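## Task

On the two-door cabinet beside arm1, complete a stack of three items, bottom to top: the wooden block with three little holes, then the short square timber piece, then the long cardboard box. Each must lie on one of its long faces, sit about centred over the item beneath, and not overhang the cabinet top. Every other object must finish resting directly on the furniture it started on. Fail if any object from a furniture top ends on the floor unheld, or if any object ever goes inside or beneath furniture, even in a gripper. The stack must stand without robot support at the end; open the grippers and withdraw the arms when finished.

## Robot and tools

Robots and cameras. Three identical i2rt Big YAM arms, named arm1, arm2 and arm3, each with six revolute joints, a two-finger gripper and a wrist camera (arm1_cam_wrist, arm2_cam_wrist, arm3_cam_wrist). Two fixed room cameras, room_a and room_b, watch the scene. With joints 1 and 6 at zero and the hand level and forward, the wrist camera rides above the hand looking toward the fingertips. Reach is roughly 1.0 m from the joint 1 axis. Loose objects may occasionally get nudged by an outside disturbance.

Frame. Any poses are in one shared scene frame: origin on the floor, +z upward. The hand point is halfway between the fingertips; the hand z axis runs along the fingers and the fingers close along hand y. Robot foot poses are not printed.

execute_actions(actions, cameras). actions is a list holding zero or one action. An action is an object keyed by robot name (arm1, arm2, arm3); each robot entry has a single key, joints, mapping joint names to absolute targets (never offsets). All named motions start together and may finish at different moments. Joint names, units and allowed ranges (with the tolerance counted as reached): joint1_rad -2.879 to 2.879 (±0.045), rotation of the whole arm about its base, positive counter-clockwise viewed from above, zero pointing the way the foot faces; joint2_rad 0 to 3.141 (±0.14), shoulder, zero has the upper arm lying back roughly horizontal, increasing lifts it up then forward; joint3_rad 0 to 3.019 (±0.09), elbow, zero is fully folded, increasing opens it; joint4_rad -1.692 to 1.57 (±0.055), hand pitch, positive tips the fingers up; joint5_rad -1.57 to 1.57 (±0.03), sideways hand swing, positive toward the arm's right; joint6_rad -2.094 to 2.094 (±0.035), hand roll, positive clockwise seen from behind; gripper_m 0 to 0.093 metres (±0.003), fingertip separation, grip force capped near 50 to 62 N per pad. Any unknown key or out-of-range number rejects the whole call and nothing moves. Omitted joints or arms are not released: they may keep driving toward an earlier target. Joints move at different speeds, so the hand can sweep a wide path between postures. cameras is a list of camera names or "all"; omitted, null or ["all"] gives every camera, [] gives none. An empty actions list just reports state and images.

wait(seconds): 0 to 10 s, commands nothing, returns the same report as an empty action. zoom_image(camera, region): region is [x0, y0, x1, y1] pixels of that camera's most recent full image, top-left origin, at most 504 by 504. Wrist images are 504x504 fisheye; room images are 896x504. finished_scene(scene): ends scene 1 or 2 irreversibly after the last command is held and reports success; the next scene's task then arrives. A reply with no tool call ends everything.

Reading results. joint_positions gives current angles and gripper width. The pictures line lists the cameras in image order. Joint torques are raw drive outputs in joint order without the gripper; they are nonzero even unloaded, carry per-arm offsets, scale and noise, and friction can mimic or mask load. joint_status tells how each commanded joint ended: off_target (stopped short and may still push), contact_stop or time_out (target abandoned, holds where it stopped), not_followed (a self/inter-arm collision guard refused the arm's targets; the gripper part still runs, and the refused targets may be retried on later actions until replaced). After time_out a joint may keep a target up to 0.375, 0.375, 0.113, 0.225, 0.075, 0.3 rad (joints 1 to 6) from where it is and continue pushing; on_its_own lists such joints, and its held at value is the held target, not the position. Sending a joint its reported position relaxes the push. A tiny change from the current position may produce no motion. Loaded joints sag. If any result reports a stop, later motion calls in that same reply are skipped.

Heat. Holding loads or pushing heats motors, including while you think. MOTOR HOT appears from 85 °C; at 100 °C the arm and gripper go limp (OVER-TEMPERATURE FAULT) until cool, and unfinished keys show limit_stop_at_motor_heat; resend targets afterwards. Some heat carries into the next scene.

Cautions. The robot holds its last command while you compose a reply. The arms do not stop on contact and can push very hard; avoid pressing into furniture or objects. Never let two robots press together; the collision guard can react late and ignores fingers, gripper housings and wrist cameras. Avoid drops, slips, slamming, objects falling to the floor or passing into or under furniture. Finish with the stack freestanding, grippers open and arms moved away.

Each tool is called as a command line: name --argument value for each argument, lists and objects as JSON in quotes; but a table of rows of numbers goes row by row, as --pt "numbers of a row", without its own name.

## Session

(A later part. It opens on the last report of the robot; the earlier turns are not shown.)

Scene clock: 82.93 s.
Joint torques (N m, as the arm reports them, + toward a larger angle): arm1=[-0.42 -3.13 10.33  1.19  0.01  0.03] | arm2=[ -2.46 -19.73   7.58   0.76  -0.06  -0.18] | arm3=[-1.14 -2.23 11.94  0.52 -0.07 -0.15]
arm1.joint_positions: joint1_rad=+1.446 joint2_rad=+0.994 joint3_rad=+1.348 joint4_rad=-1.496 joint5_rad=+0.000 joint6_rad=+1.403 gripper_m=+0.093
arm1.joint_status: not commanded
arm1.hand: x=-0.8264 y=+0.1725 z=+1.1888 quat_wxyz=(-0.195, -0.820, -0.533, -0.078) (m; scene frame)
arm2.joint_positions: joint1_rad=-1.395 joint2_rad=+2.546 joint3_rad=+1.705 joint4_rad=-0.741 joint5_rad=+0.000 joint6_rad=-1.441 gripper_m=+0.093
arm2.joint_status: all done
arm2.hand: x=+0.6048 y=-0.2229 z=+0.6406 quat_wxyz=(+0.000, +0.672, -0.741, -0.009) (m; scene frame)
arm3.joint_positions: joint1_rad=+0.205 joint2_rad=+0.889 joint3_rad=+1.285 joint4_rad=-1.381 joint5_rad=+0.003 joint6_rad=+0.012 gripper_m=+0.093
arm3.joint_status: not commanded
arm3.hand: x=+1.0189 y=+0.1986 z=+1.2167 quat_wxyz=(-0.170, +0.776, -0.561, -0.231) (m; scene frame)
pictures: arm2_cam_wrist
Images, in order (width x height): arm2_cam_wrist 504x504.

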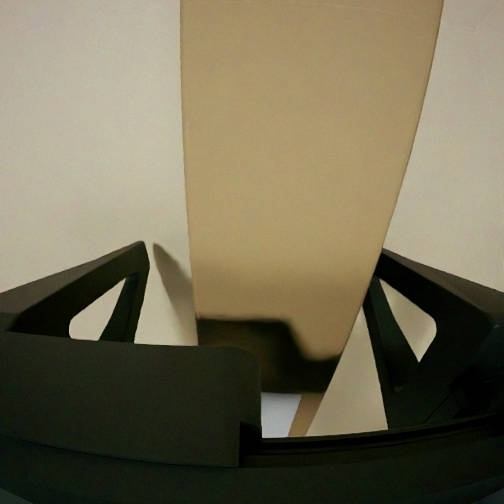

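Good; close.

execute_actions --actions '[{"arm2":{"joints":{"gripper_m":0.03}}}]' --cameras '["arm2_cam_wrist"]'

Scene clock: 83.67 s.
Joint torques (N m, as the arm reports them, + toward a larger angle): arm1=[-0.45 -3.11 10.34  1.19  0.01  0.02] | arm2=[ -1.91 -20.05   7.45   0.67  -0.06  -0.13] | arm3=[-1.17 -2.19 11.93  0.51 -0.07 -0.15]
arm1.joint_positions: joint1_rad=+1.446 joint2_rad=+0.994 joint3_rad=+1.348 joint4_rad=-1.496 joint5_rad=+0.000 joint6_rad=+1.403 gripper_m=+0.093
arm1.joint_status: not commanded
arm1.hand: x=-0.8264 y=+0.1725 z=+1.1888 quat_wxyz=(-0.195, -0.820, -0.533, -0.078) (m; scene frame)
arm2.joint_positions: joint1_rad=-1.395 joint2_rad=+2.546 joint3_rad=+1.705 joint4_rad=-0.739 joint5_rad=+0.000 joint6_rad=-1.446 gripper_m=+0.049
arm2.joint_status: gripper_m off_target (ended at +0.049, target +0.030)
arm2.hand: x=+0.6052 y=-0.2229 z=+0.6406 quat_wxyz=(-0.001, +0.673, -0.739, -0.009) (m; scene frame)
arm3.joint_positions: joint1_rad=+0.205 joint2_rad=+0.889 joint3_rad=+1.285 joint4_rad=-1.381 joint5_rad=+0.003 joint6_rad=+0.012 gripper_m=+0.093
arm3.joint_status: not commanded
arm3.hand: x=+1.0189 y=+0.1986 z=+1.2167 quat_wxyz=(-0.170, +0.776, -0.561, -0.231) (m; scene frame)
pictures: arm2_cam_wrist
Images, in order (width x height): arm2_cam_wrist 504x504.

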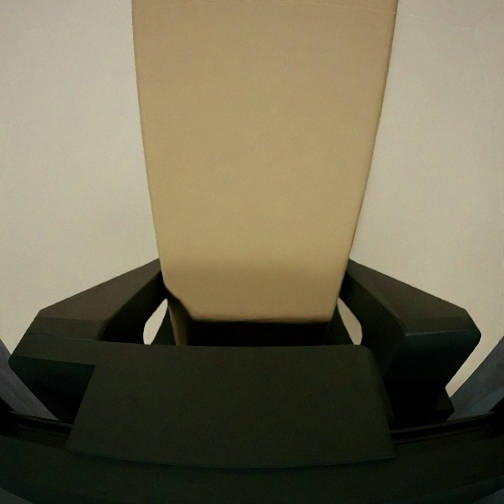

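execute_actions --actions '[{"arm2":{"joints":{"joint2_rad":2.40,"joint4_rad":-0.88}}}]' --cameras '["room_b"]'

execute_actions --actions '[{"arm2":{"joints":{"joint2_rad":2.04,"joint4_rad":-1.23}}}]' --cameras '["room_b","room_a"]'

Scene clock: 86.53 s.
Joint torques (N m, as the arm reports them, + toward a larger angle): arm1=[-0.46 -3.15 10.35  1.19  0.01  0.03] | arm2=[ -1.94 -21.49   7.87  -0.24  -0.03  -0.15] | arm3=[-1.14 -2.23 11.93  0.52 -0.07 -0.16]
arm1.joint_positions: joint1_rad=+1.446 joint2_rad=+0.994 joint3_rad=+1.348 joint4_rad=-1.496 joint5_rad=+0.000 joint6_rad=+1.403 gripper_m=+0.093
arm1.joint_status: not commanded
arm1.hand: x=-0.8264 y=+0.1725 z=+1.1888 quat_wxyz=(-0.195, -0.820, -0.533, -0.078) (m; scene frame)
arm2.joint_positions: joint1_rad=-1.395 joint2_rad=+2.391 joint3_rad=+1.715 joint4_rad=-0.870 joint5_rad=+0.000 joint6_rad=-1.446 gripper_m=+0.049
arm2.joint_status: all done
arm2.hand: x=+0.6282 y=-0.2235 z=+0.7385 quat_wxyz=(-0.013, +0.673, -0.739, +0.002) (m; scene frame)
arm3.joint_positions: joint1_rad=+0.205 joint2_rad=+0.889 joint3_rad=+1.285 joint4_rad=-1.381 joint5_rad=+0.003 joint6_rad=+0.012 gripper_m=+0.093
arm3.joint_status: not commanded
arm3.hand: x=+1.0189 y=+0.1986 z=+1.2167 quat_wxyz=(-0.170, +0.776, -0.561, -0.231) (m; scene frame)
pictures: room_b
Images, in order (width x height): room_b 896x504.

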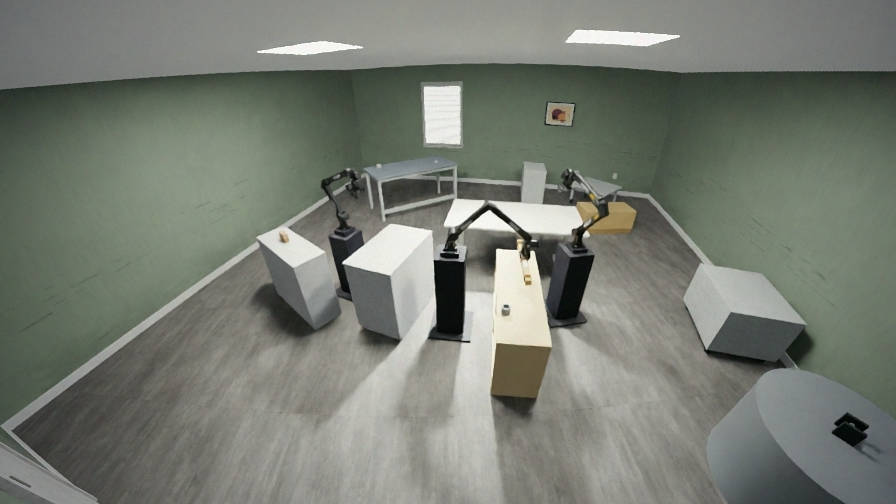

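Scene clock: 87.97 s.
Joint torques (N m, as the arm reports them, + toward a larger angle): arm1=[-0.44 -3.1  10.34  1.19  0.01  0.02] | arm2=[ -2.3  -19.     8.58  -0.3   -0.05  -0.12] | arm3=[-1.08 -2.26 11.93  0.51 -0.07 -0.15]
arm1.joint_positions: joint1_rad=+1.446 joint2_rad=+0.994 joint3_rad=+1.348 joint4_rad=-1.496 joint5_rad=+0.000 joint6_rad=+1.403 gripper_m=+0.093
arm1.joint_status: not commanded
arm1.hand: x=-0.8264 y=+0.1725 z=+1.1888 quat_wxyz=(-0.195, -0.820, -0.533, -0.078) (m; scene frame)
arm2.joint_positions: joint1_rad=-1.395 joint2_rad=+2.028 joint3_rad=+1.724 joint4_rad=-1.219 joint5_rad=+0.000 joint6_rad=-1.446 gripper_m=+0.049
arm2.joint_status: all done
arm2.hand: x=+0.6059 y=-0.2275 z=+0.9648 quat_wxyz=(-0.022, +0.673, -0.739, +0.010) (m; scene frame)
arm3.joint_positions: joint1_rad=+0.205 joint2_rad=+0.889 joint3_rad=+1.285 joint4_rad=-1.381 joint5_rad=+0.003 joint6_rad=+0.012 gripper_m=+0.093
arm3.joint_status: not commanded
arm3.hand: x=+1.0189 y=+0.1986 z=+1.2167 quat_wxyz=(-0.170, +0.776, -0.561, -0.231) (m; scene frame)
pictures: room_a, room_b
Images, in order (width x height): room_a 896x504, room_b 896x504.

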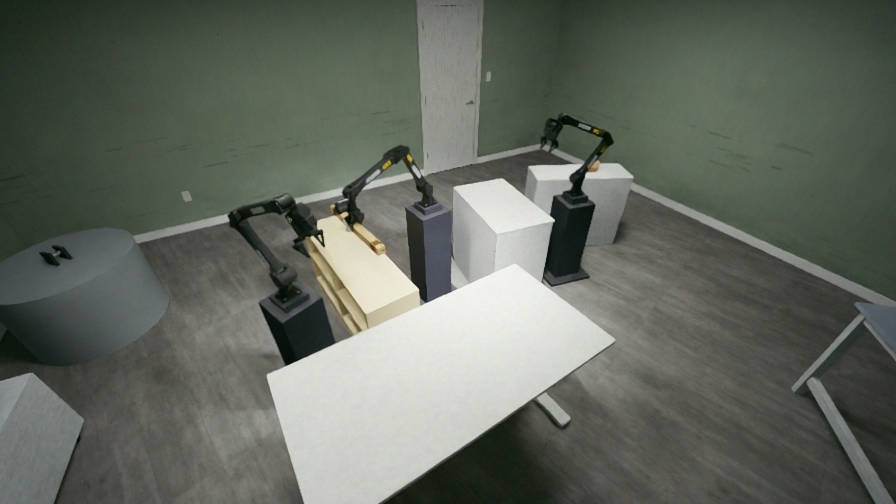

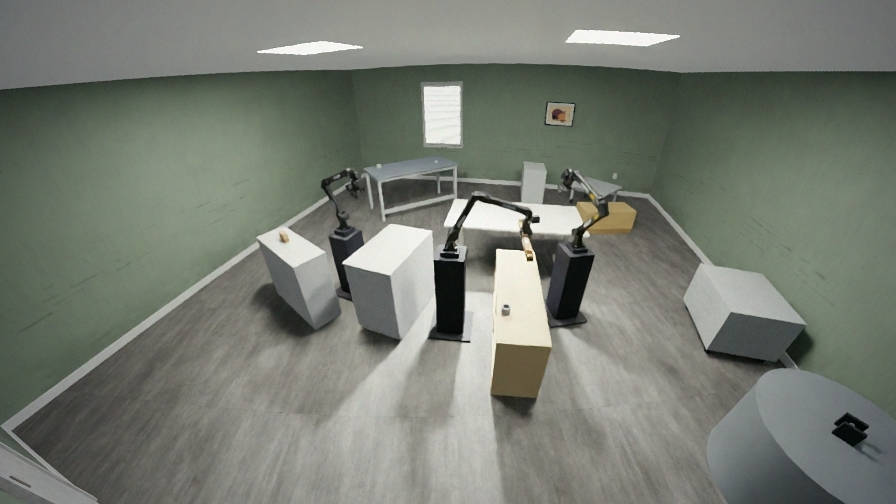

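execute_actions --actions '[{"arm2":{"joints":{"joint1_rad":1.28,"joint6_rad":-1.57}},"arm1":{"joints":{"joint1_rad":1.1}}}]' --cameras '["room_b","room_a","arm2_cam_wrist"]'

Scene clock: 92.20 s.
Joint torques (N m, as the arm reports them, + toward a larger angle): arm1=[-0.68 -3.1  10.33  1.2   0.01  0.02] | arm2=[ -2.24 -19.11   8.69  -0.13   0.05  -0.16] | arm3=[-1.1  -2.24 11.93  0.51 -0.06 -0.16]
arm1.joint_positions: joint1_rad=+1.103 joint2_rad=+0.995 joint3_rad=+1.348 joint4_rad=-1.496 joint5_rad=+0.000 joint6_rad=+1.404 gripper_m=+0.093
arm1.joint_status: all done
arm1.hand: x=-0.9047 y=+0.0900 z=+1.1901 quat_wxyz=(-0.207, -0.898, -0.385, -0.043) (m; scene frame)
arm2.joint_positions: joint1_rad=+1.286 joint2_rad=+2.028 joint3_rad=+1.724 joint4_rad=-1.219 joint5_rad=-0.002 joint6_rad=-1.557 gripper_m=+0.049
arm2.joint_status: all done
arm2.hand: x=-0.5892 y=+0.0133 z=+0.9700 quat_wxyz=(-0.026, +0.845, +0.535, -0.010) (m; scene frame)
arm3.joint_positions: joint1_rad=+0.205 joint2_rad=+0.889 joint3_rad=+1.285 joint4_rad=-1.381 joint5_rad=+0.003 joint6_rad=+0.012 gripper_m=+0.093
arm3.joint_status: not commanded
arm3.hand: x=+1.0189 y=+0.1986 z=+1.2167 quat_wxyz=(-0.170, +0.776, -0.561, -0.231) (m; scene frame)
pictures: arm2_cam_wrist, room_a, room_b
Images, in order (width x height): arm2_cam_wrist 504x504, room_a 896x504, room_b 896x504.

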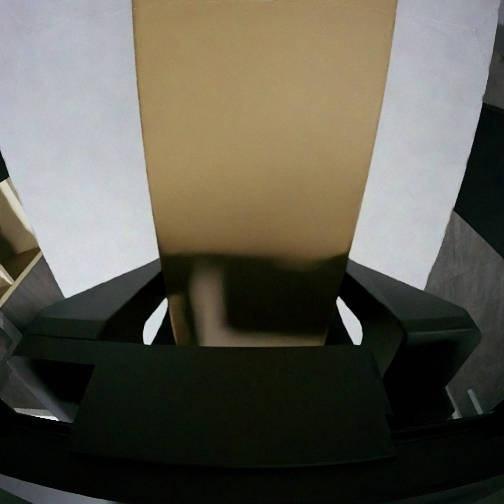

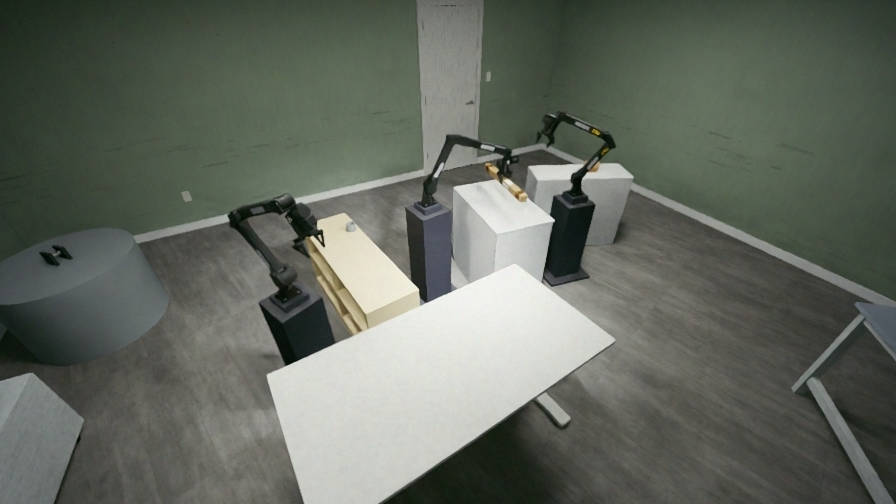

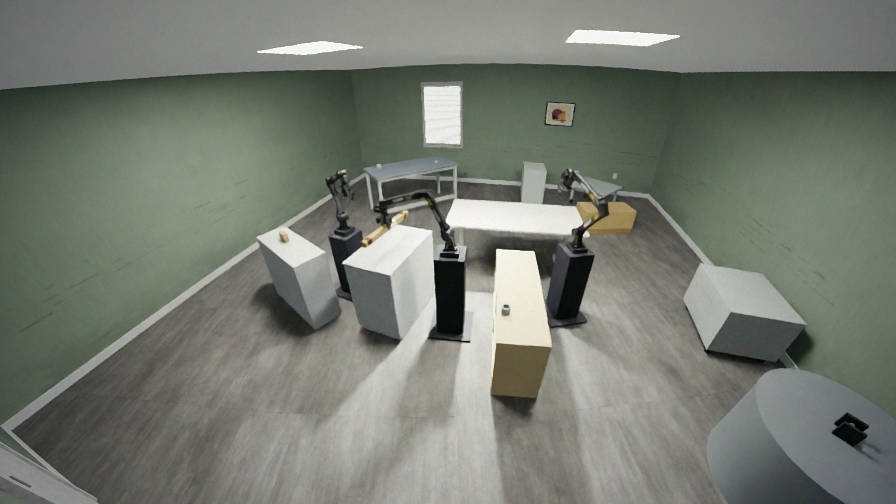

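execute_actions --actions '[{"arm2":{"joints":{"joint2_rad":2.21,"joint3_rad":1.56,"joint4_rad":-0.93}}}]' --cameras '["room_b","room_a","arm2_cam_wrist"]'

Scene clock: 93.77 s.
Joint torques (N m, as the arm reports them, + toward a larger angle): arm1=[-0.64 -3.13 10.33  1.2   0.01  0.02] | arm2=[ -2.61 -20.1    5.59   0.75   0.03  -0.17] | arm3=[-1.11 -2.18 11.93  0.52 -0.07 -0.16]
arm1.joint_positions: joint1_rad=+1.103 joint2_rad=+0.995 joint3_rad=+1.348 joint4_rad=-1.496 joint5_rad=+0.000 joint6_rad=+1.404 gripper_m=+0.093
arm1.joint_status: not commanded
arm1.hand: x=-0.9047 y=+0.0900 z=+1.1901 quat_wxyz=(-0.207, -0.898, -0.385, -0.043) (m; scene frame)
arm2.joint_positions: joint1_rad=+1.286 joint2_rad=+2.208 joint3_rad=+1.566 joint4_rad=-0.941 joint5_rad=-0.001 joint6_rad=-1.556 gripper_m=+0.049
arm2.joint_status: all done
arm2.hand: x=-0.5696 y=+0.0067 z=+0.8093 quat_wxyz=(-0.001, +0.845, +0.534, +0.006) (m; scene frame)
arm3.joint_positions: joint1_rad=+0.205 joint2_rad=+0.889 joint3_rad=+1.285 joint4_rad=-1.381 joint5_rad=+0.003 joint6_rad=+0.012 gripper_m=+0.093
arm3.joint_status: not commanded
arm3.hand: x=+1.0189 y=+0.1986 z=+1.2167 quat_wxyz=(-0.170, +0.776, -0.561, -0.231) (m; scene frame)
pictures: arm2_cam_wrist, room_a, room_b
Images, in order (width x height): arm2_cam_wrist 504x504, room_a 896x504, room_b 896x504.

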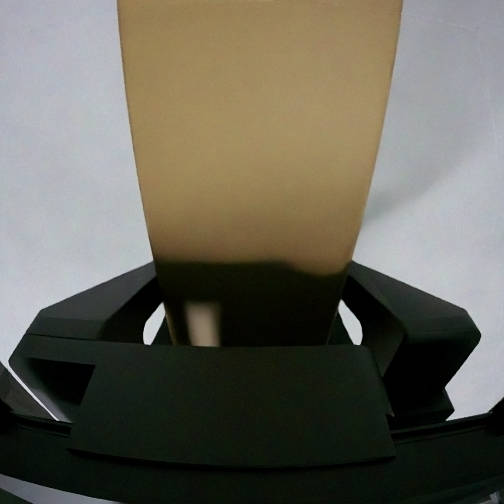

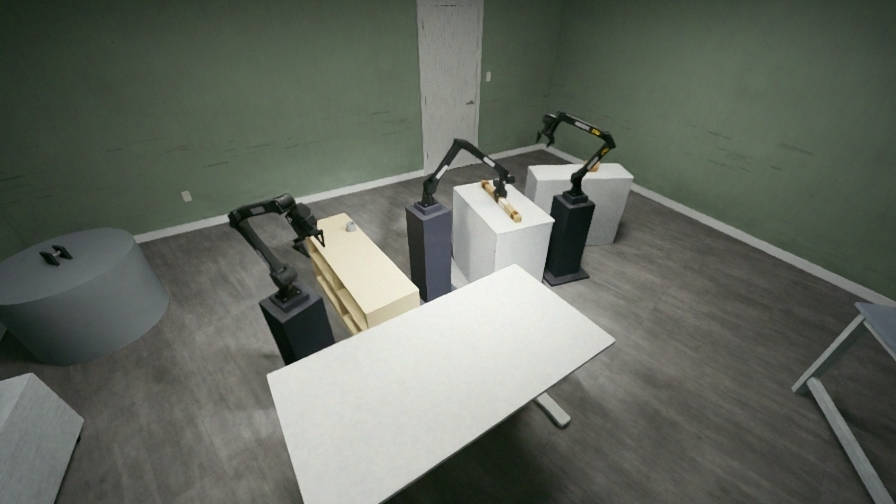

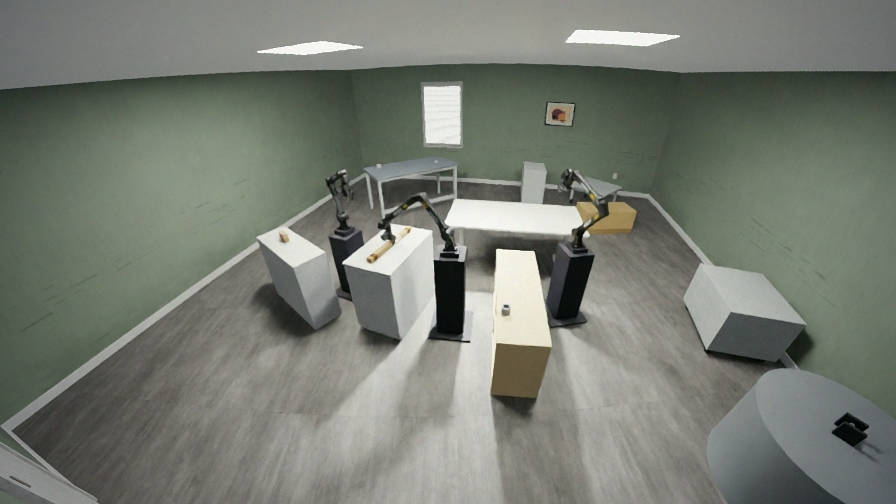

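zoom_image --camera "room_a" --region '[430, 130, 600, 260]'

zoom_image --camera "room_b" --region '[320, 190, 460, 290]'

Region (430, 130, 600, 260) of room_a's 896x504 image, scaled by 2.965, with more detail than that image has; it fills the top 385 rows of this view, and the rest is white.

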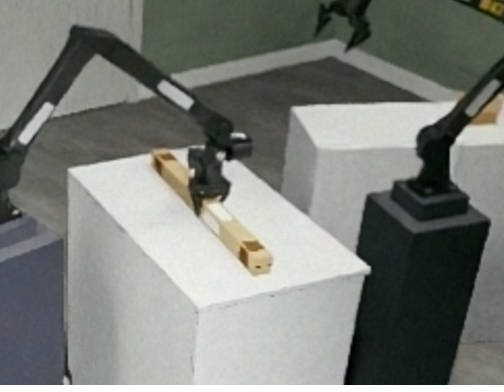

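Region (320, 190, 460, 290) of room_b's 896x504 image, scaled by 3.600, with more detail than that image has; it fills the top 360 rows of this view, and the rest is white.

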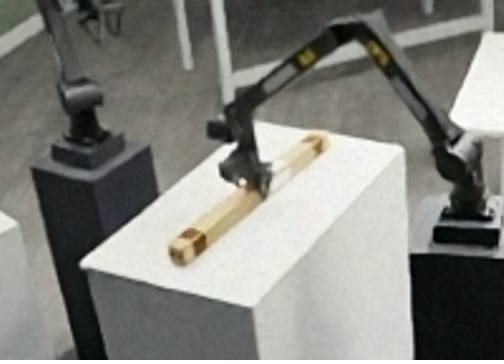

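execute_actions --actions '[{"arm2":{"joints":{"joint2_rad":2.245}}}]' --cameras '["arm2_cam_wrist"]'

Scene clock: 96.27 s.
Joint torques (N m, as the arm reports them, + toward a larger angle): arm1=[-0.62 -3.12 10.33  1.2   0.01  0.02] | arm2=[ -2.71 -17.28   5.6    0.7    0.01  -0.18] | arm3=[-1.08 -2.24 11.94  0.52 -0.06 -0.15]
arm1.joint_positions: joint1_rad=+1.103 joint2_rad=+0.995 joint3_rad=+1.348 joint4_rad=-1.496 joint5_rad=+0.000 joint6_rad=+1.404 gripper_m=+0.093
arm1.joint_status: not commanded
arm1.hand: x=-0.9047 y=+0.0900 z=+1.1901 quat_wxyz=(-0.207, -0.898, -0.385, -0.043) (m; scene frame)
arm2.joint_positions: joint1_rad=+1.286 joint2_rad=+2.211 joint3_rad=+1.566 joint4_rad=-0.941 joint5_rad=-0.001 joint6_rad=-1.556 gripper_m=+0.049
arm2.joint_status: all done
arm2.hand: x=-0.5693 y=+0.0065 z=+0.8077 quat_wxyz=(+0.000, +0.845, +0.534, +0.007) (m; scene frame)
arm3.joint_positions: joint1_rad=+0.205 joint2_rad=+0.889 joint3_rad=+1.285 joint4_rad=-1.381 joint5_rad=+0.003 joint6_rad=+0.012 gripper_m=+0.093
arm3.joint_status: not commanded
arm3.hand: x=+1.0189 y=+0.1986 z=+1.2167 quat_wxyz=(-0.170, +0.776, -0.561, -0.231) (m; scene frame)
pictures: arm2_cam_wrist
Images, in order (width x height): arm2_cam_wrist 504x504.

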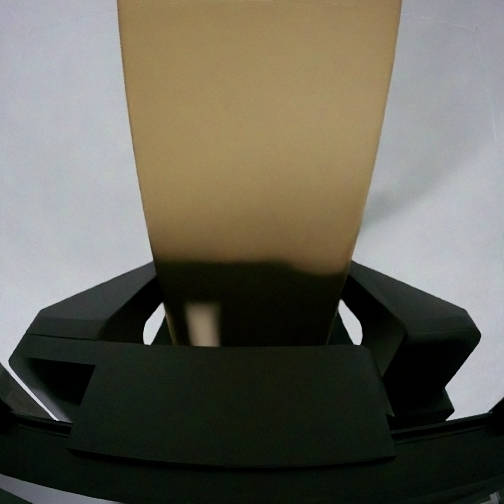

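execute_actions --actions '[{"arm2":{"joints":{"gripper_m":0.093}}}]' --cameras '["arm2_cam_wrist"]'

Scene clock: 97.17 s.
Joint torques (N m, as the arm reports them, + toward a larger angle): arm1=[-0.66 -3.11 10.33  1.2   0.02  0.02] | arm2=[ -2.76 -17.53   5.61   0.64   0.01  -0.18] | arm3=[-1.08 -2.23 11.92  0.51 -0.07 -0.15]
arm1.joint_positions: joint1_rad=+1.103 joint2_rad=+0.995 joint3_rad=+1.348 joint4_rad=-1.496 joint5_rad=+0.000 joint6_rad=+1.404 gripper_m=+0.093
arm1.joint_status: not commanded
arm1.hand: x=-0.9047 y=+0.0900 z=+1.1901 quat_wxyz=(-0.207, -0.898, -0.385, -0.043) (m; scene frame)
arm2.joint_positions: joint1_rad=+1.286 joint2_rad=+2.211 joint3_rad=+1.566 joint4_rad=-0.940 joint5_rad=-0.001 joint6_rad=-1.557 gripper_m=+0.093
arm2.joint_status: all done
arm2.hand: x=-0.5694 y=+0.0066 z=+0.8075 quat_wxyz=(+0.000, +0.845, +0.534, +0.007) (m; scene frame)
arm3.joint_positions: joint1_rad=+0.205 joint2_rad=+0.889 joint3_rad=+1.285 joint4_rad=-1.381 joint5_rad=+0.003 joint6_rad=+0.012 gripper_m=+0.093
arm3.joint_status: not commanded
arm3.hand: x=+1.0189 y=+0.1986 z=+1.2167 quat_wxyz=(-0.170, +0.776, -0.561, -0.231) (m; scene frame)
pictures: arm2_cam_wrist
Images, in order (width x height): arm2_cam_wrist 504x504.

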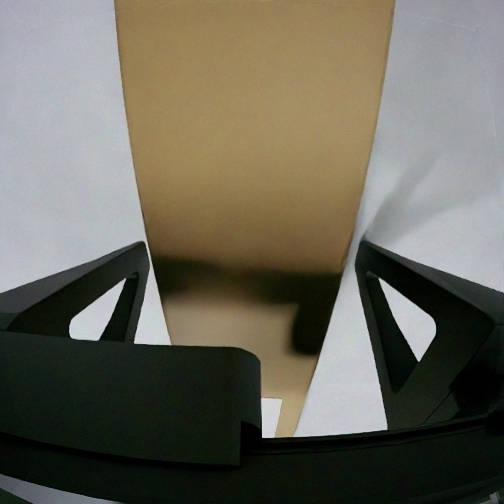

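execute_actions --actions '[{"arm2":{"joints":{"joint2_rad":2.0}},"arm1":{"joints":{"joint1_rad":1.44}}}]' --cameras '["room_b","room_a"]'

execute_actions --actions '[{"arm2":{"joints":{"joint1_rad":-0.3,"joint2_rad":1.3,"joint3_rad":1.3,"joint4_rad":-1.4,"joint6_rad":0.0}}}]' --cameras '["room_b","room_a","arm1_cam_wrist"]'

Scene clock: 99.73 s.
Joint torques (N m, as the arm reports them, + toward a larger angle): arm1=[-0.18 -3.21 10.34  1.19  0.01  0.02] | arm2=[ -2.79 -17.27   7.59   1.12   0.03  -0.17] | arm3=[-1.04 -2.24 11.92  0.51 -0.07 -0.16]
arm1.joint_positions: joint1_rad=+1.437 joint2_rad=+0.995 joint3_rad=+1.348 joint4_rad=-1.496 joint5_rad=+0.000 joint6_rad=+1.404 gripper_m=+0.093
arm1.joint_status: all done
arm1.hand: x=-0.8281 y=+0.1698 z=+1.1887 quat_wxyz=(-0.195, -0.822, -0.529, -0.077) (m; scene frame)
arm2.joint_positions: joint1_rad=+1.286 joint2_rad=+1.976 joint3_rad=+1.558 joint4_rad=-0.940 joint5_rad=-0.001 joint6_rad=-1.557 gripper_m=+0.093
arm2.joint_status: all done
arm2.hand: x=-0.5968 y=+0.0172 z=+0.9461 quat_wxyz=(-0.095, +0.840, +0.532, -0.055) (m; scene frame)
arm3.joint_positions: joint1_rad=+0.205 joint2_rad=+0.889 joint3_rad=+1.285 joint4_rad=-1.381 joint5_rad=+0.003 joint6_rad=+0.012 gripper_m=+0.093
arm3.joint_status: not commanded
arm3.hand: x=+1.0189 y=+0.1986 z=+1.2167 quat_wxyz=(-0.170, +0.776, -0.561, -0.231) (m; scene frame)
pictures: room_a, room_b
Images, in order (width x height): room_a 896x504, room_b 896x504.

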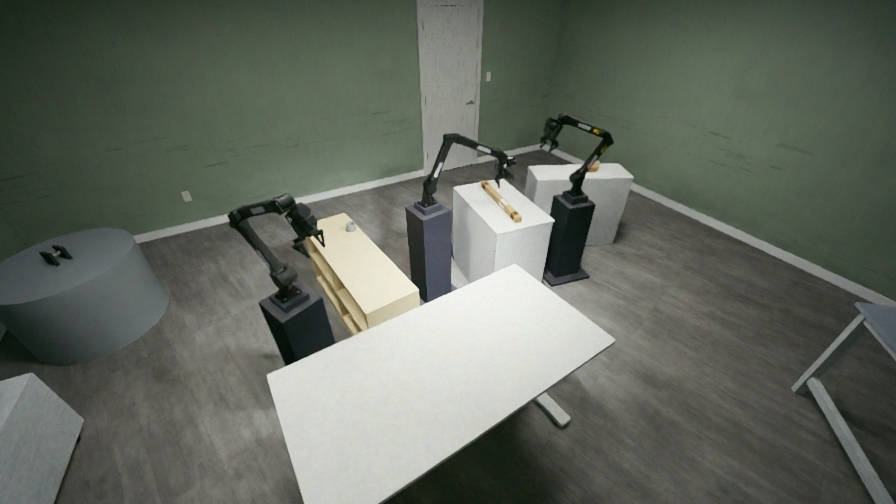

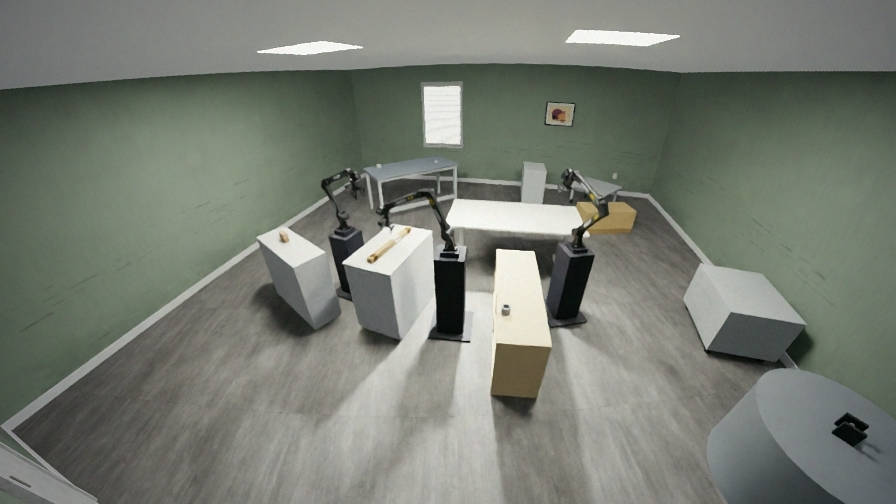

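Scene clock: 101.90 s.
Joint torques (N m, as the arm reports them, + toward a larger angle): arm1=[-0.18 -3.21 10.34  1.18  0.02  0.02] | arm2=[-1.44 -8.92  7.6   0.25  0.05  0.08] | arm3=[-1.13 -2.2  11.91  0.5  -0.07 -0.15]
arm1.joint_positions: joint1_rad=+1.437 joint2_rad=+0.995 joint3_rad=+1.348 joint4_rad=-1.496 joint5_rad=+0.000 joint6_rad=+1.404 gripper_m=+0.093
arm1.joint_status: not commanded
arm1.hand: x=-0.8281 y=+0.1698 z=+1.1887 quat_wxyz=(-0.195, -0.822, -0.529, -0.077) (m; scene frame)
arm2.joint_positions: joint1_rad=-0.303 joint2_rad=+1.288 joint3_rad=+1.308 joint4_rad=-1.389 joint5_rad=+0.000 joint6_rad=-0.015 gripper_m=+0.093
arm2.joint_status: all done
arm2.hand: x=+0.1589 y=+0.1219 z=+1.1700 quat_wxyz=(-0.089, +0.536, -0.838, -0.060) (m; scene frame)
arm3.joint_positions: joint1_rad=+0.205 joint2_rad=+0.889 joint3_rad=+1.285 joint4_rad=-1.381 joint5_rad=+0.003 joint6_rad=+0.012 gripper_m=+0.093
arm3.joint_status: not commanded
arm3.hand: x=+1.0189 y=+0.1986 z=+1.2167 quat_wxyz=(-0.170, +0.776, -0.561, -0.231) (m; scene frame)
pictures: arm1_cam_wrist, room_a, room_b
Images, in order (width x height): arm1_cam_wrist 504x504, room_a 896x504, room_b 896x504.

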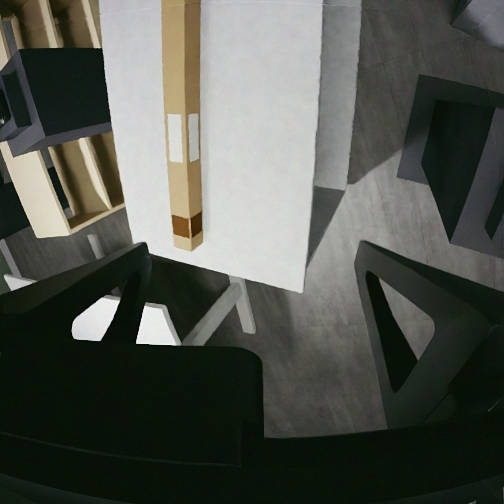

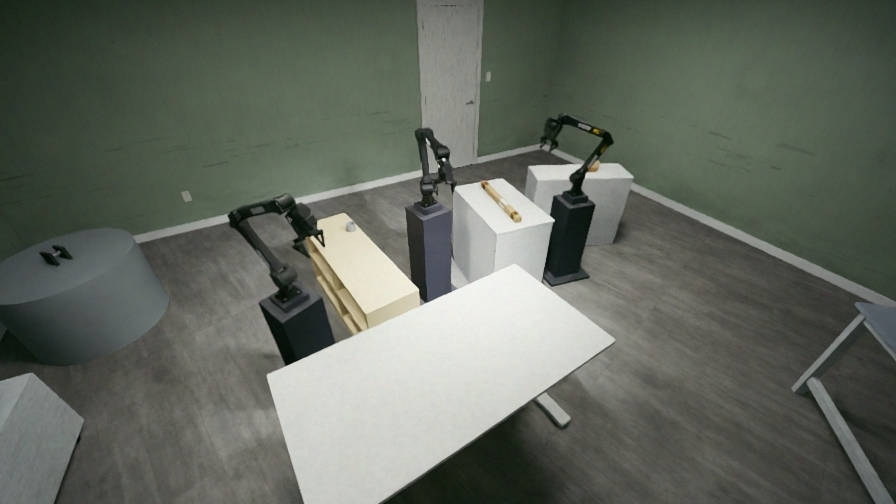

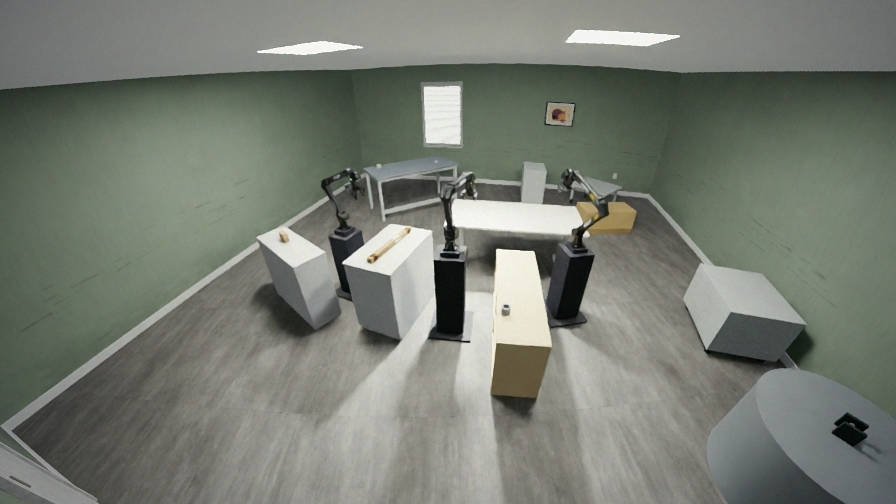

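execute_actions --actions '[{"arm1":{"joints":{"joint1_rad":1.475,"joint2_rad":1.85,"joint3_rad":1.865,"joint4_rad":-1.45,"joint6_rad":1.46}}}]' --cameras '["arm1_cam_wrist"]'

execute_actions --actions '[{"arm1":{"joints":{"joint2_rad":2.10,"joint4_rad":-1.29}}}]' --cameras '["arm1_cam_wrist","room_a"]'

Scene clock: 104.60 s.
Joint torques (N m, as the arm reports them, + toward a larger angle): arm1=[ -0.04 -17.9   13.67   0.84   0.02   0.06] | arm2=[-1.62 -8.61  7.57  0.24  0.04  0.08] | arm3=[-1.13 -2.19 11.92  0.51 -0.07 -0.16]
arm1.joint_positions: joint1_rad=+1.469 joint2_rad=+1.859 joint3_rad=+1.816 joint4_rad=-1.453 joint5_rad=+0.000 joint6_rad=+1.443 gripper_m=+0.093
arm1.joint_status: all done
arm1.hand: x=-0.6037 y=+0.0376 z=+1.0055 quat_wxyz=(-0.033, -0.843, -0.537, -0.009) (m; scene frame)
arm2.joint_positions: joint1_rad=-0.303 joint2_rad=+1.288 joint3_rad=+1.308 joint4_rad=-1.389 joint5_rad=+0.000 joint6_rad=-0.014 gripper_m=+0.093
arm2.joint_status: not commanded
arm2.hand: x=+0.1589 y=+0.1219 z=+1.1700 quat_wxyz=(-0.089, +0.536, -0.838, -0.060) (m; scene frame)
arm3.joint_positions: joint1_rad=+0.205 joint2_rad=+0.889 joint3_rad=+1.285 joint4_rad=-1.381 joint5_rad=+0.003 joint6_rad=+0.012 gripper_m=+0.093
arm3.joint_status: not commanded
arm3.hand: x=+1.0189 y=+0.1986 z=+1.2167 quat_wxyz=(-0.170, +0.777, -0.561, -0.231) (m; scene frame)
pictures: arm1_cam_wrist
Images, in order (width x height): arm1_cam_wrist 504x504.

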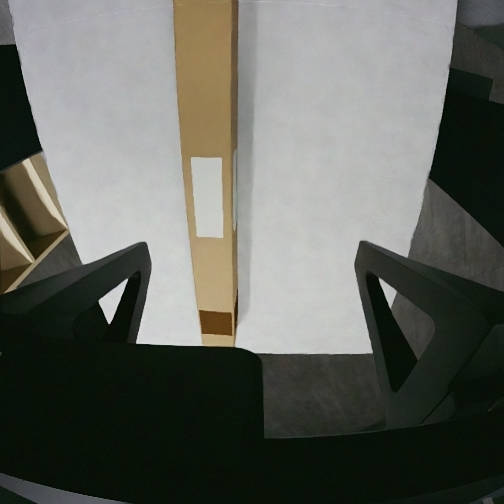

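Scene clock: 105.97 s.
Joint torques (N m, as the arm reports them, + toward a larger angle): arm1=[ -0.1  -21.06  11.58   0.84   0.02   0.06] | arm2=[-1.68 -8.55  7.53  0.21  0.05  0.1 ] | arm3=[-1.12 -2.23 11.92  0.51 -0.07 -0.15]
arm1.joint_positions: joint1_rad=+1.469 joint2_rad=+2.112 joint3_rad=+1.835 joint4_rad=-1.297 joint5_rad=+0.000 joint6_rad=+1.444 gripper_m=+0.093
arm1.joint_status: all done
arm1.hand: x=-0.5656 y=+0.0115 z=+0.8626 quat_wxyz=(+0.002, -0.844, -0.537, +0.008) (m; scene frame)
arm2.joint_positions: joint1_rad=-0.303 joint2_rad=+1.288 joint3_rad=+1.308 joint4_rad=-1.389 joint5_rad=+0.000 joint6_rad=-0.014 gripper_m=+0.093
arm2.joint_status: not commanded
arm2.hand: x=+0.1589 y=+0.1219 z=+1.1700 quat_wxyz=(-0.089, +0.536, -0.838, -0.060) (m; scene frame)
arm3.joint_positions: joint1_rad=+0.205 joint2_rad=+0.889 joint3_rad=+1.285 joint4_rad=-1.381 joint5_rad=+0.003 joint6_rad=+0.012 gripper_m=+0.093
arm3.joint_status: not commanded
arm3.hand: x=+1.0189 y=+0.1986 z=+1.2167 quat_wxyz=(-0.170, +0.777, -0.561, -0.231) (m; scene frame)
pictures: arm1_cam_wrist, room_a
Images, in order (width x height): arm1_cam_wrist 504x504, room_a 896x504.

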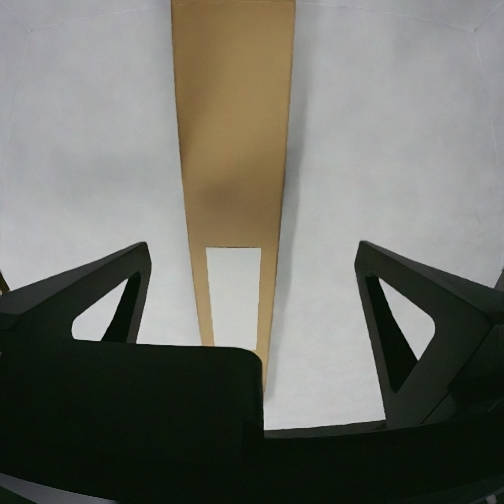

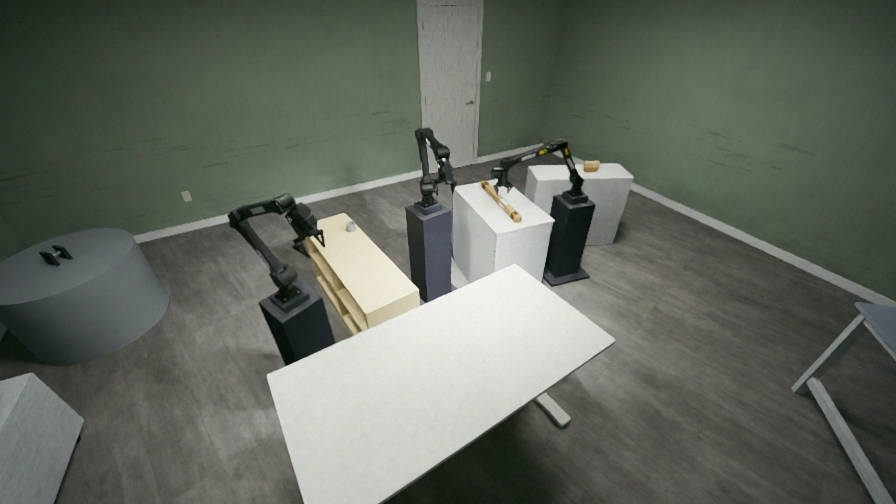

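execute_actions --actions '[{"arm1":{"joints":{"joint1_rad":1.452,"joint2_rad":2.175,"joint3_rad":1.79,"joint4_rad":-1.18}}}]' --cameras '["arm1_cam_wrist","room_a"]'

Scene clock: 109.10 s.
Joint torques (N m, as the arm reports them, + toward a larger angle): arm1=[ -1.11 -22.2    8.93   0.89   0.02   0.06] | arm2=[-1.69 -8.53  7.55  0.22  0.06  0.09] | arm3=[-1.08 -2.22 11.92  0.52 -0.06 -0.15]
arm1.joint_positions: joint1_rad=+1.459 joint2_rad=+2.190 joint3_rad=+1.786 joint4_rad=-1.189 joint5_rad=+0.000 joint6_rad=+1.444 gripper_m=+0.093
arm1.joint_status: all done
arm1.hand: x=-0.5688 y=+0.0056 z=+0.7959 quat_wxyz=(+0.011, -0.846, -0.533, +0.012) (m; scene frame)
arm2.joint_positions: joint1_rad=-0.303 joint2_rad=+1.288 joint3_rad=+1.308 joint4_rad=-1.389 joint5_rad=+0.000 joint6_rad=-0.014 gripper_m=+0.093
arm2.joint_status: not commanded
arm2.hand: x=+0.1589 y=+0.1219 z=+1.1700 quat_wxyz=(-0.089, +0.536, -0.838, -0.060) (m; scene frame)
arm3.joint_positions: joint1_rad=+0.205 joint2_rad=+0.889 joint3_rad=+1.285 joint4_rad=-1.381 joint5_rad=+0.003 joint6_rad=+0.012 gripper_m=+0.093
arm3.joint_status: not commanded
arm3.hand: x=+1.0189 y=+0.1986 z=+1.2167 quat_wxyz=(-0.170, +0.777, -0.561, -0.231) (m; scene frame)
pictures: arm1_cam_wrist, room_a
Images, in order (width x height): arm1_cam_wrist 504x504, room_a 896x504.

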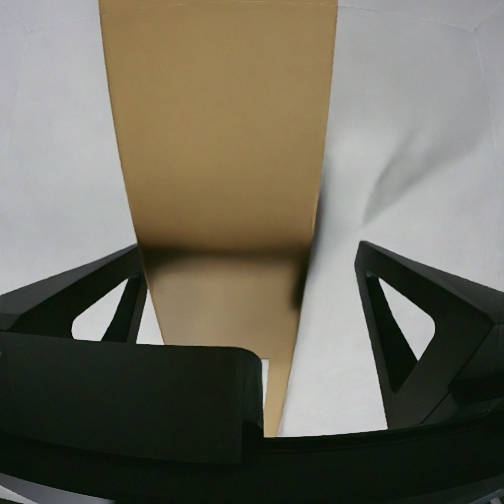

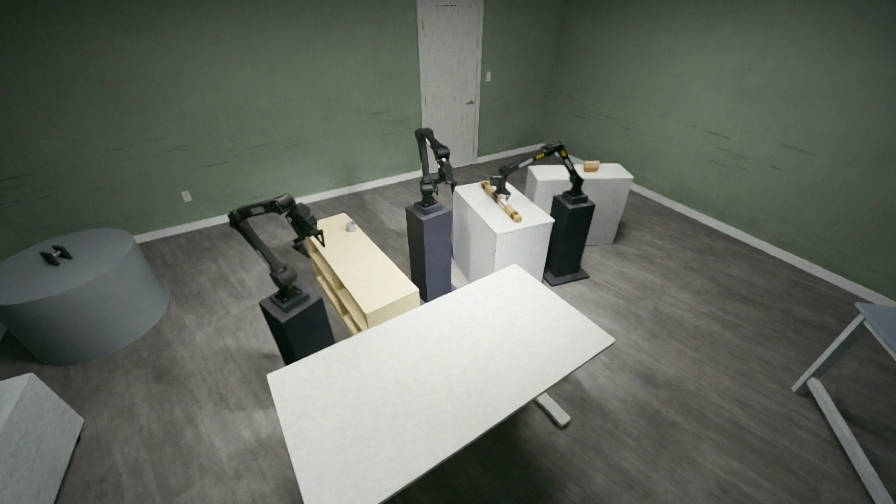

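execute_actions --actions '[{"arm1":{"joints":{"gripper_m":0.03}}}]' --cameras '["arm1_cam_wrist"]'

Scene clock: 109.93 s.
Joint torques (N m, as the arm reports them, + toward a larger angle): arm1=[ -1.13 -21.86   8.87   0.81   0.03   0.05] | arm2=[-1.36 -8.57  7.61  0.21  0.04  0.07] | arm3=[-1.17 -2.2  11.93  0.51 -0.07 -0.16]
arm1.joint_positions: joint1_rad=+1.459 joint2_rad=+2.190 joint3_rad=+1.786 joint4_rad=-1.187 joint5_rad=+0.000 joint6_rad=+1.445 gripper_m=+0.050
arm1.joint_status: gripper_m off_target (ended at +0.050, target +0.030)
arm1.hand: x=-0.5685 y=+0.0054 z=+0.7959 quat_wxyz=(+0.010, -0.847, -0.532, +0.011) (m; scene frame)
arm2.joint_positions: joint1_rad=-0.303 joint2_rad=+1.288 joint3_rad=+1.308 joint4_rad=-1.389 joint5_rad=+0.000 joint6_rad=-0.014 gripper_m=+0.093
arm2.joint_status: not commanded
arm2.hand: x=+0.1589 y=+0.1219 z=+1.1700 quat_wxyz=(-0.089, +0.536, -0.838, -0.060) (m; scene frame)
arm3.joint_positions: joint1_rad=+0.205 joint2_rad=+0.889 joint3_rad=+1.285 joint4_rad=-1.381 joint5_rad=+0.003 joint6_rad=+0.012 gripper_m=+0.093
arm3.joint_status: not commanded
arm3.hand: x=+1.0189 y=+0.1986 z=+1.2167 quat_wxyz=(-0.170, +0.777, -0.561, -0.231) (m; scene frame)
pictures: arm1_cam_wrist
Images, in order (width x height): arm1_cam_wrist 504x504.

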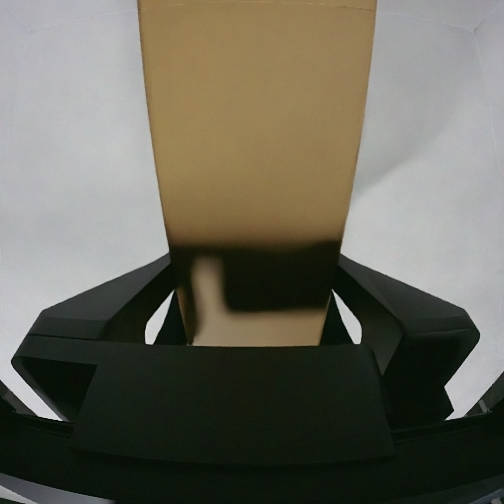

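execute_actions --actions '[{"arm1":{"joints":{"joint2_rad":2.0,"joint4_rad":-1.345}}}]' --cameras '["room_b"]'

execute_actions --actions '[{"arm1":{"joints":{"joint1_rad":-0.845,"joint6_rad":1.02}}}]' --cameras '["arm1_cam_wrist","room_a","room_b"]'

Scene clock: 112.07 s.
Joint torques (N m, as the arm reports them, + toward a larger angle): arm1=[ -1.08 -19.46   9.91   0.2    0.03   0.04] | arm2=[-1.57 -8.59  7.59  0.24  0.07  0.07] | arm3=[-1.15 -2.22 11.92  0.5  -0.07 -0.15]
arm1.joint_positions: joint1_rad=+1.459 joint2_rad=+2.005 joint3_rad=+1.779 joint4_rad=-1.338 joint5_rad=+0.000 joint6_rad=+1.445 gripper_m=+0.050
arm1.joint_status: all done
arm1.hand: x=-0.5892 y=+0.0204 z=+0.9068 quat_wxyz=(-0.002, -0.847, -0.532, +0.005) (m; scene frame)
arm2.joint_positions: joint1_rad=-0.303 joint2_rad=+1.288 joint3_rad=+1.308 joint4_rad=-1.389 joint5_rad=+0.000 joint6_rad=-0.014 gripper_m=+0.093
arm2.joint_status: not commanded
arm2.hand: x=+0.1589 y=+0.1219 z=+1.1700 quat_wxyz=(-0.089, +0.536, -0.838, -0.060) (m; scene frame)
arm3.joint_positions: joint1_rad=+0.205 joint2_rad=+0.889 joint3_rad=+1.285 joint4_rad=-1.381 joint5_rad=+0.003 joint6_rad=+0.012 gripper_m=+0.093
arm3.joint_status: not commanded
arm3.hand: x=+1.0189 y=+0.1986 z=+1.2167 quat_wxyz=(-0.170, +0.777, -0.561, -0.231) (m; scene frame)
pictures: room_b
Images, in order (width x height): room_b 896x504.

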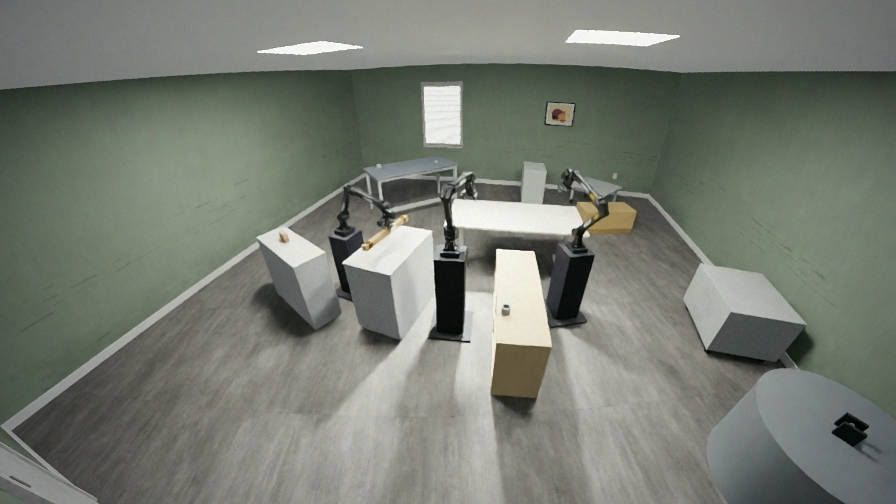

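Scene clock: 114.50 s.
Joint torques (N m, as the arm reports them, + toward a larger angle): arm1=[  0.09 -20.09  10.03   0.27   0.    -0.22] | arm2=[-1.51 -8.53  7.61  0.2   0.06  0.08] | arm3=[-1.11 -2.23 11.93  0.51 -0.06 -0.16]
arm1.joint_positions: joint1_rad=-0.849 joint2_rad=+2.014 joint3_rad=+1.779 joint4_rad=-1.338 joint5_rad=+0.000 joint6_rad=+1.036 gripper_m=+0.050
arm1.joint_status: all done
arm1.hand: x=-1.7027 y=+0.1984 z=+0.9136 quat_wxyz=(-0.004, -0.925, +0.379, +0.003) (m; scene frame)
arm2.joint_positions: joint1_rad=-0.303 joint2_rad=+1.288 joint3_rad=+1.308 joint4_rad=-1.389 joint5_rad=+0.000 joint6_rad=-0.014 gripper_m=+0.093
arm2.joint_status: not commanded
arm2.hand: x=+0.1589 y=+0.1219 z=+1.1700 quat_wxyz=(-0.089, +0.536, -0.838, -0.060) (m; scene frame)
arm3.joint_positions: joint1_rad=+0.205 joint2_rad=+0.889 joint3_rad=+1.285 joint4_rad=-1.381 joint5_rad=+0.003 joint6_rad=+0.012 gripper_m=+0.093
arm3.joint_status: not commanded
arm3.hand: x=+1.0189 y=+0.1986 z=+1.2167 quat_wxyz=(-0.170, +0.777, -0.561, -0.231) (m; scene frame)
pictures: arm1_cam_wrist, room_a, room_b
Images, in order (width x height): arm1_cam_wrist 504x504, room_a 896x504, room_b 896x504.

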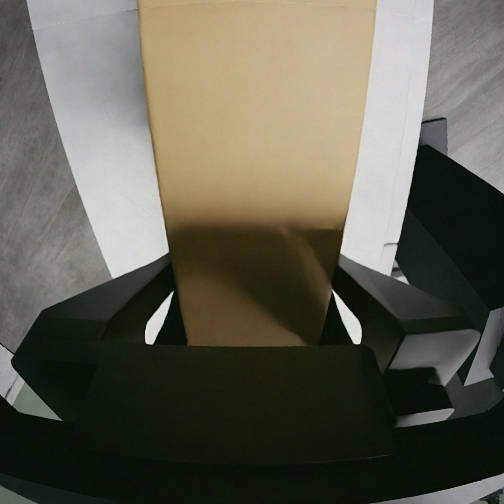

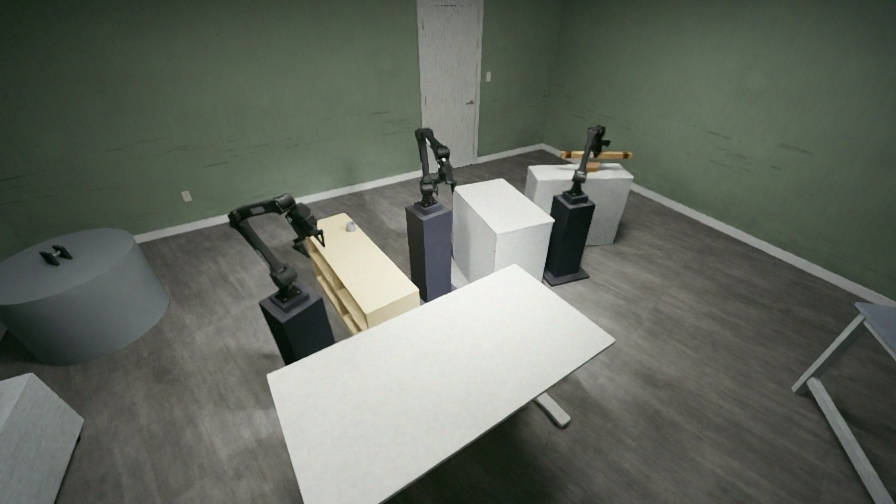

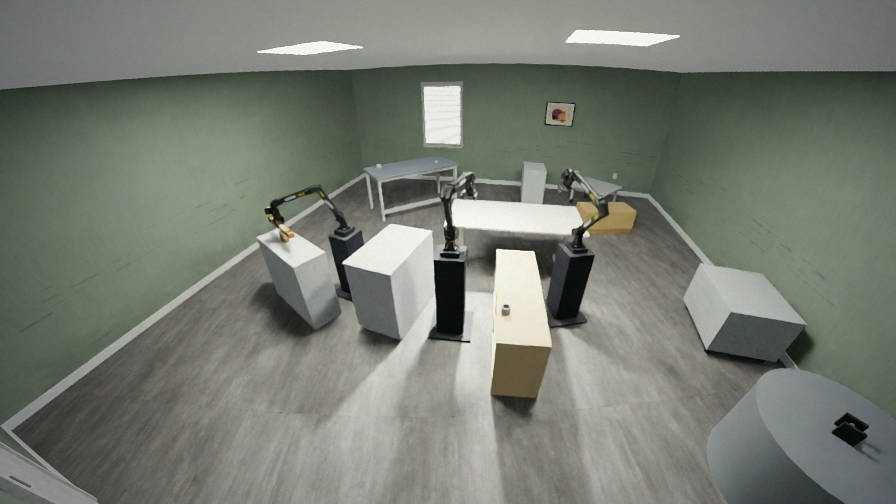

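zoom_image --camera "room_a" --region '[510, 110, 650, 210]'

zoom_image --camera "room_b" --region '[240, 170, 370, 270]'

Region (510, 110, 650, 210) of room_a's 896x504 image, scaled by 3.600, with more detail than that image has; it fills the top 360 rows of this view, and the rest is white.

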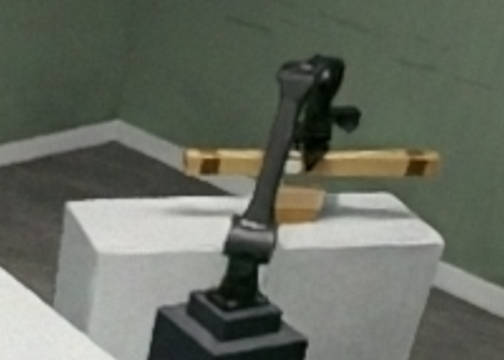

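Region (240, 170, 370, 270) of room_b's 896x504 image, scaled by 3.877, with more detail than that image has; it fills the top 388 rows of this view, and the rest is white.

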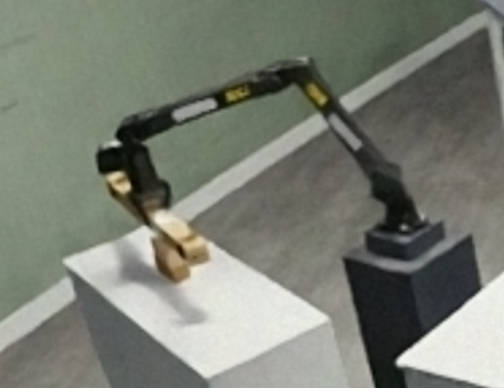

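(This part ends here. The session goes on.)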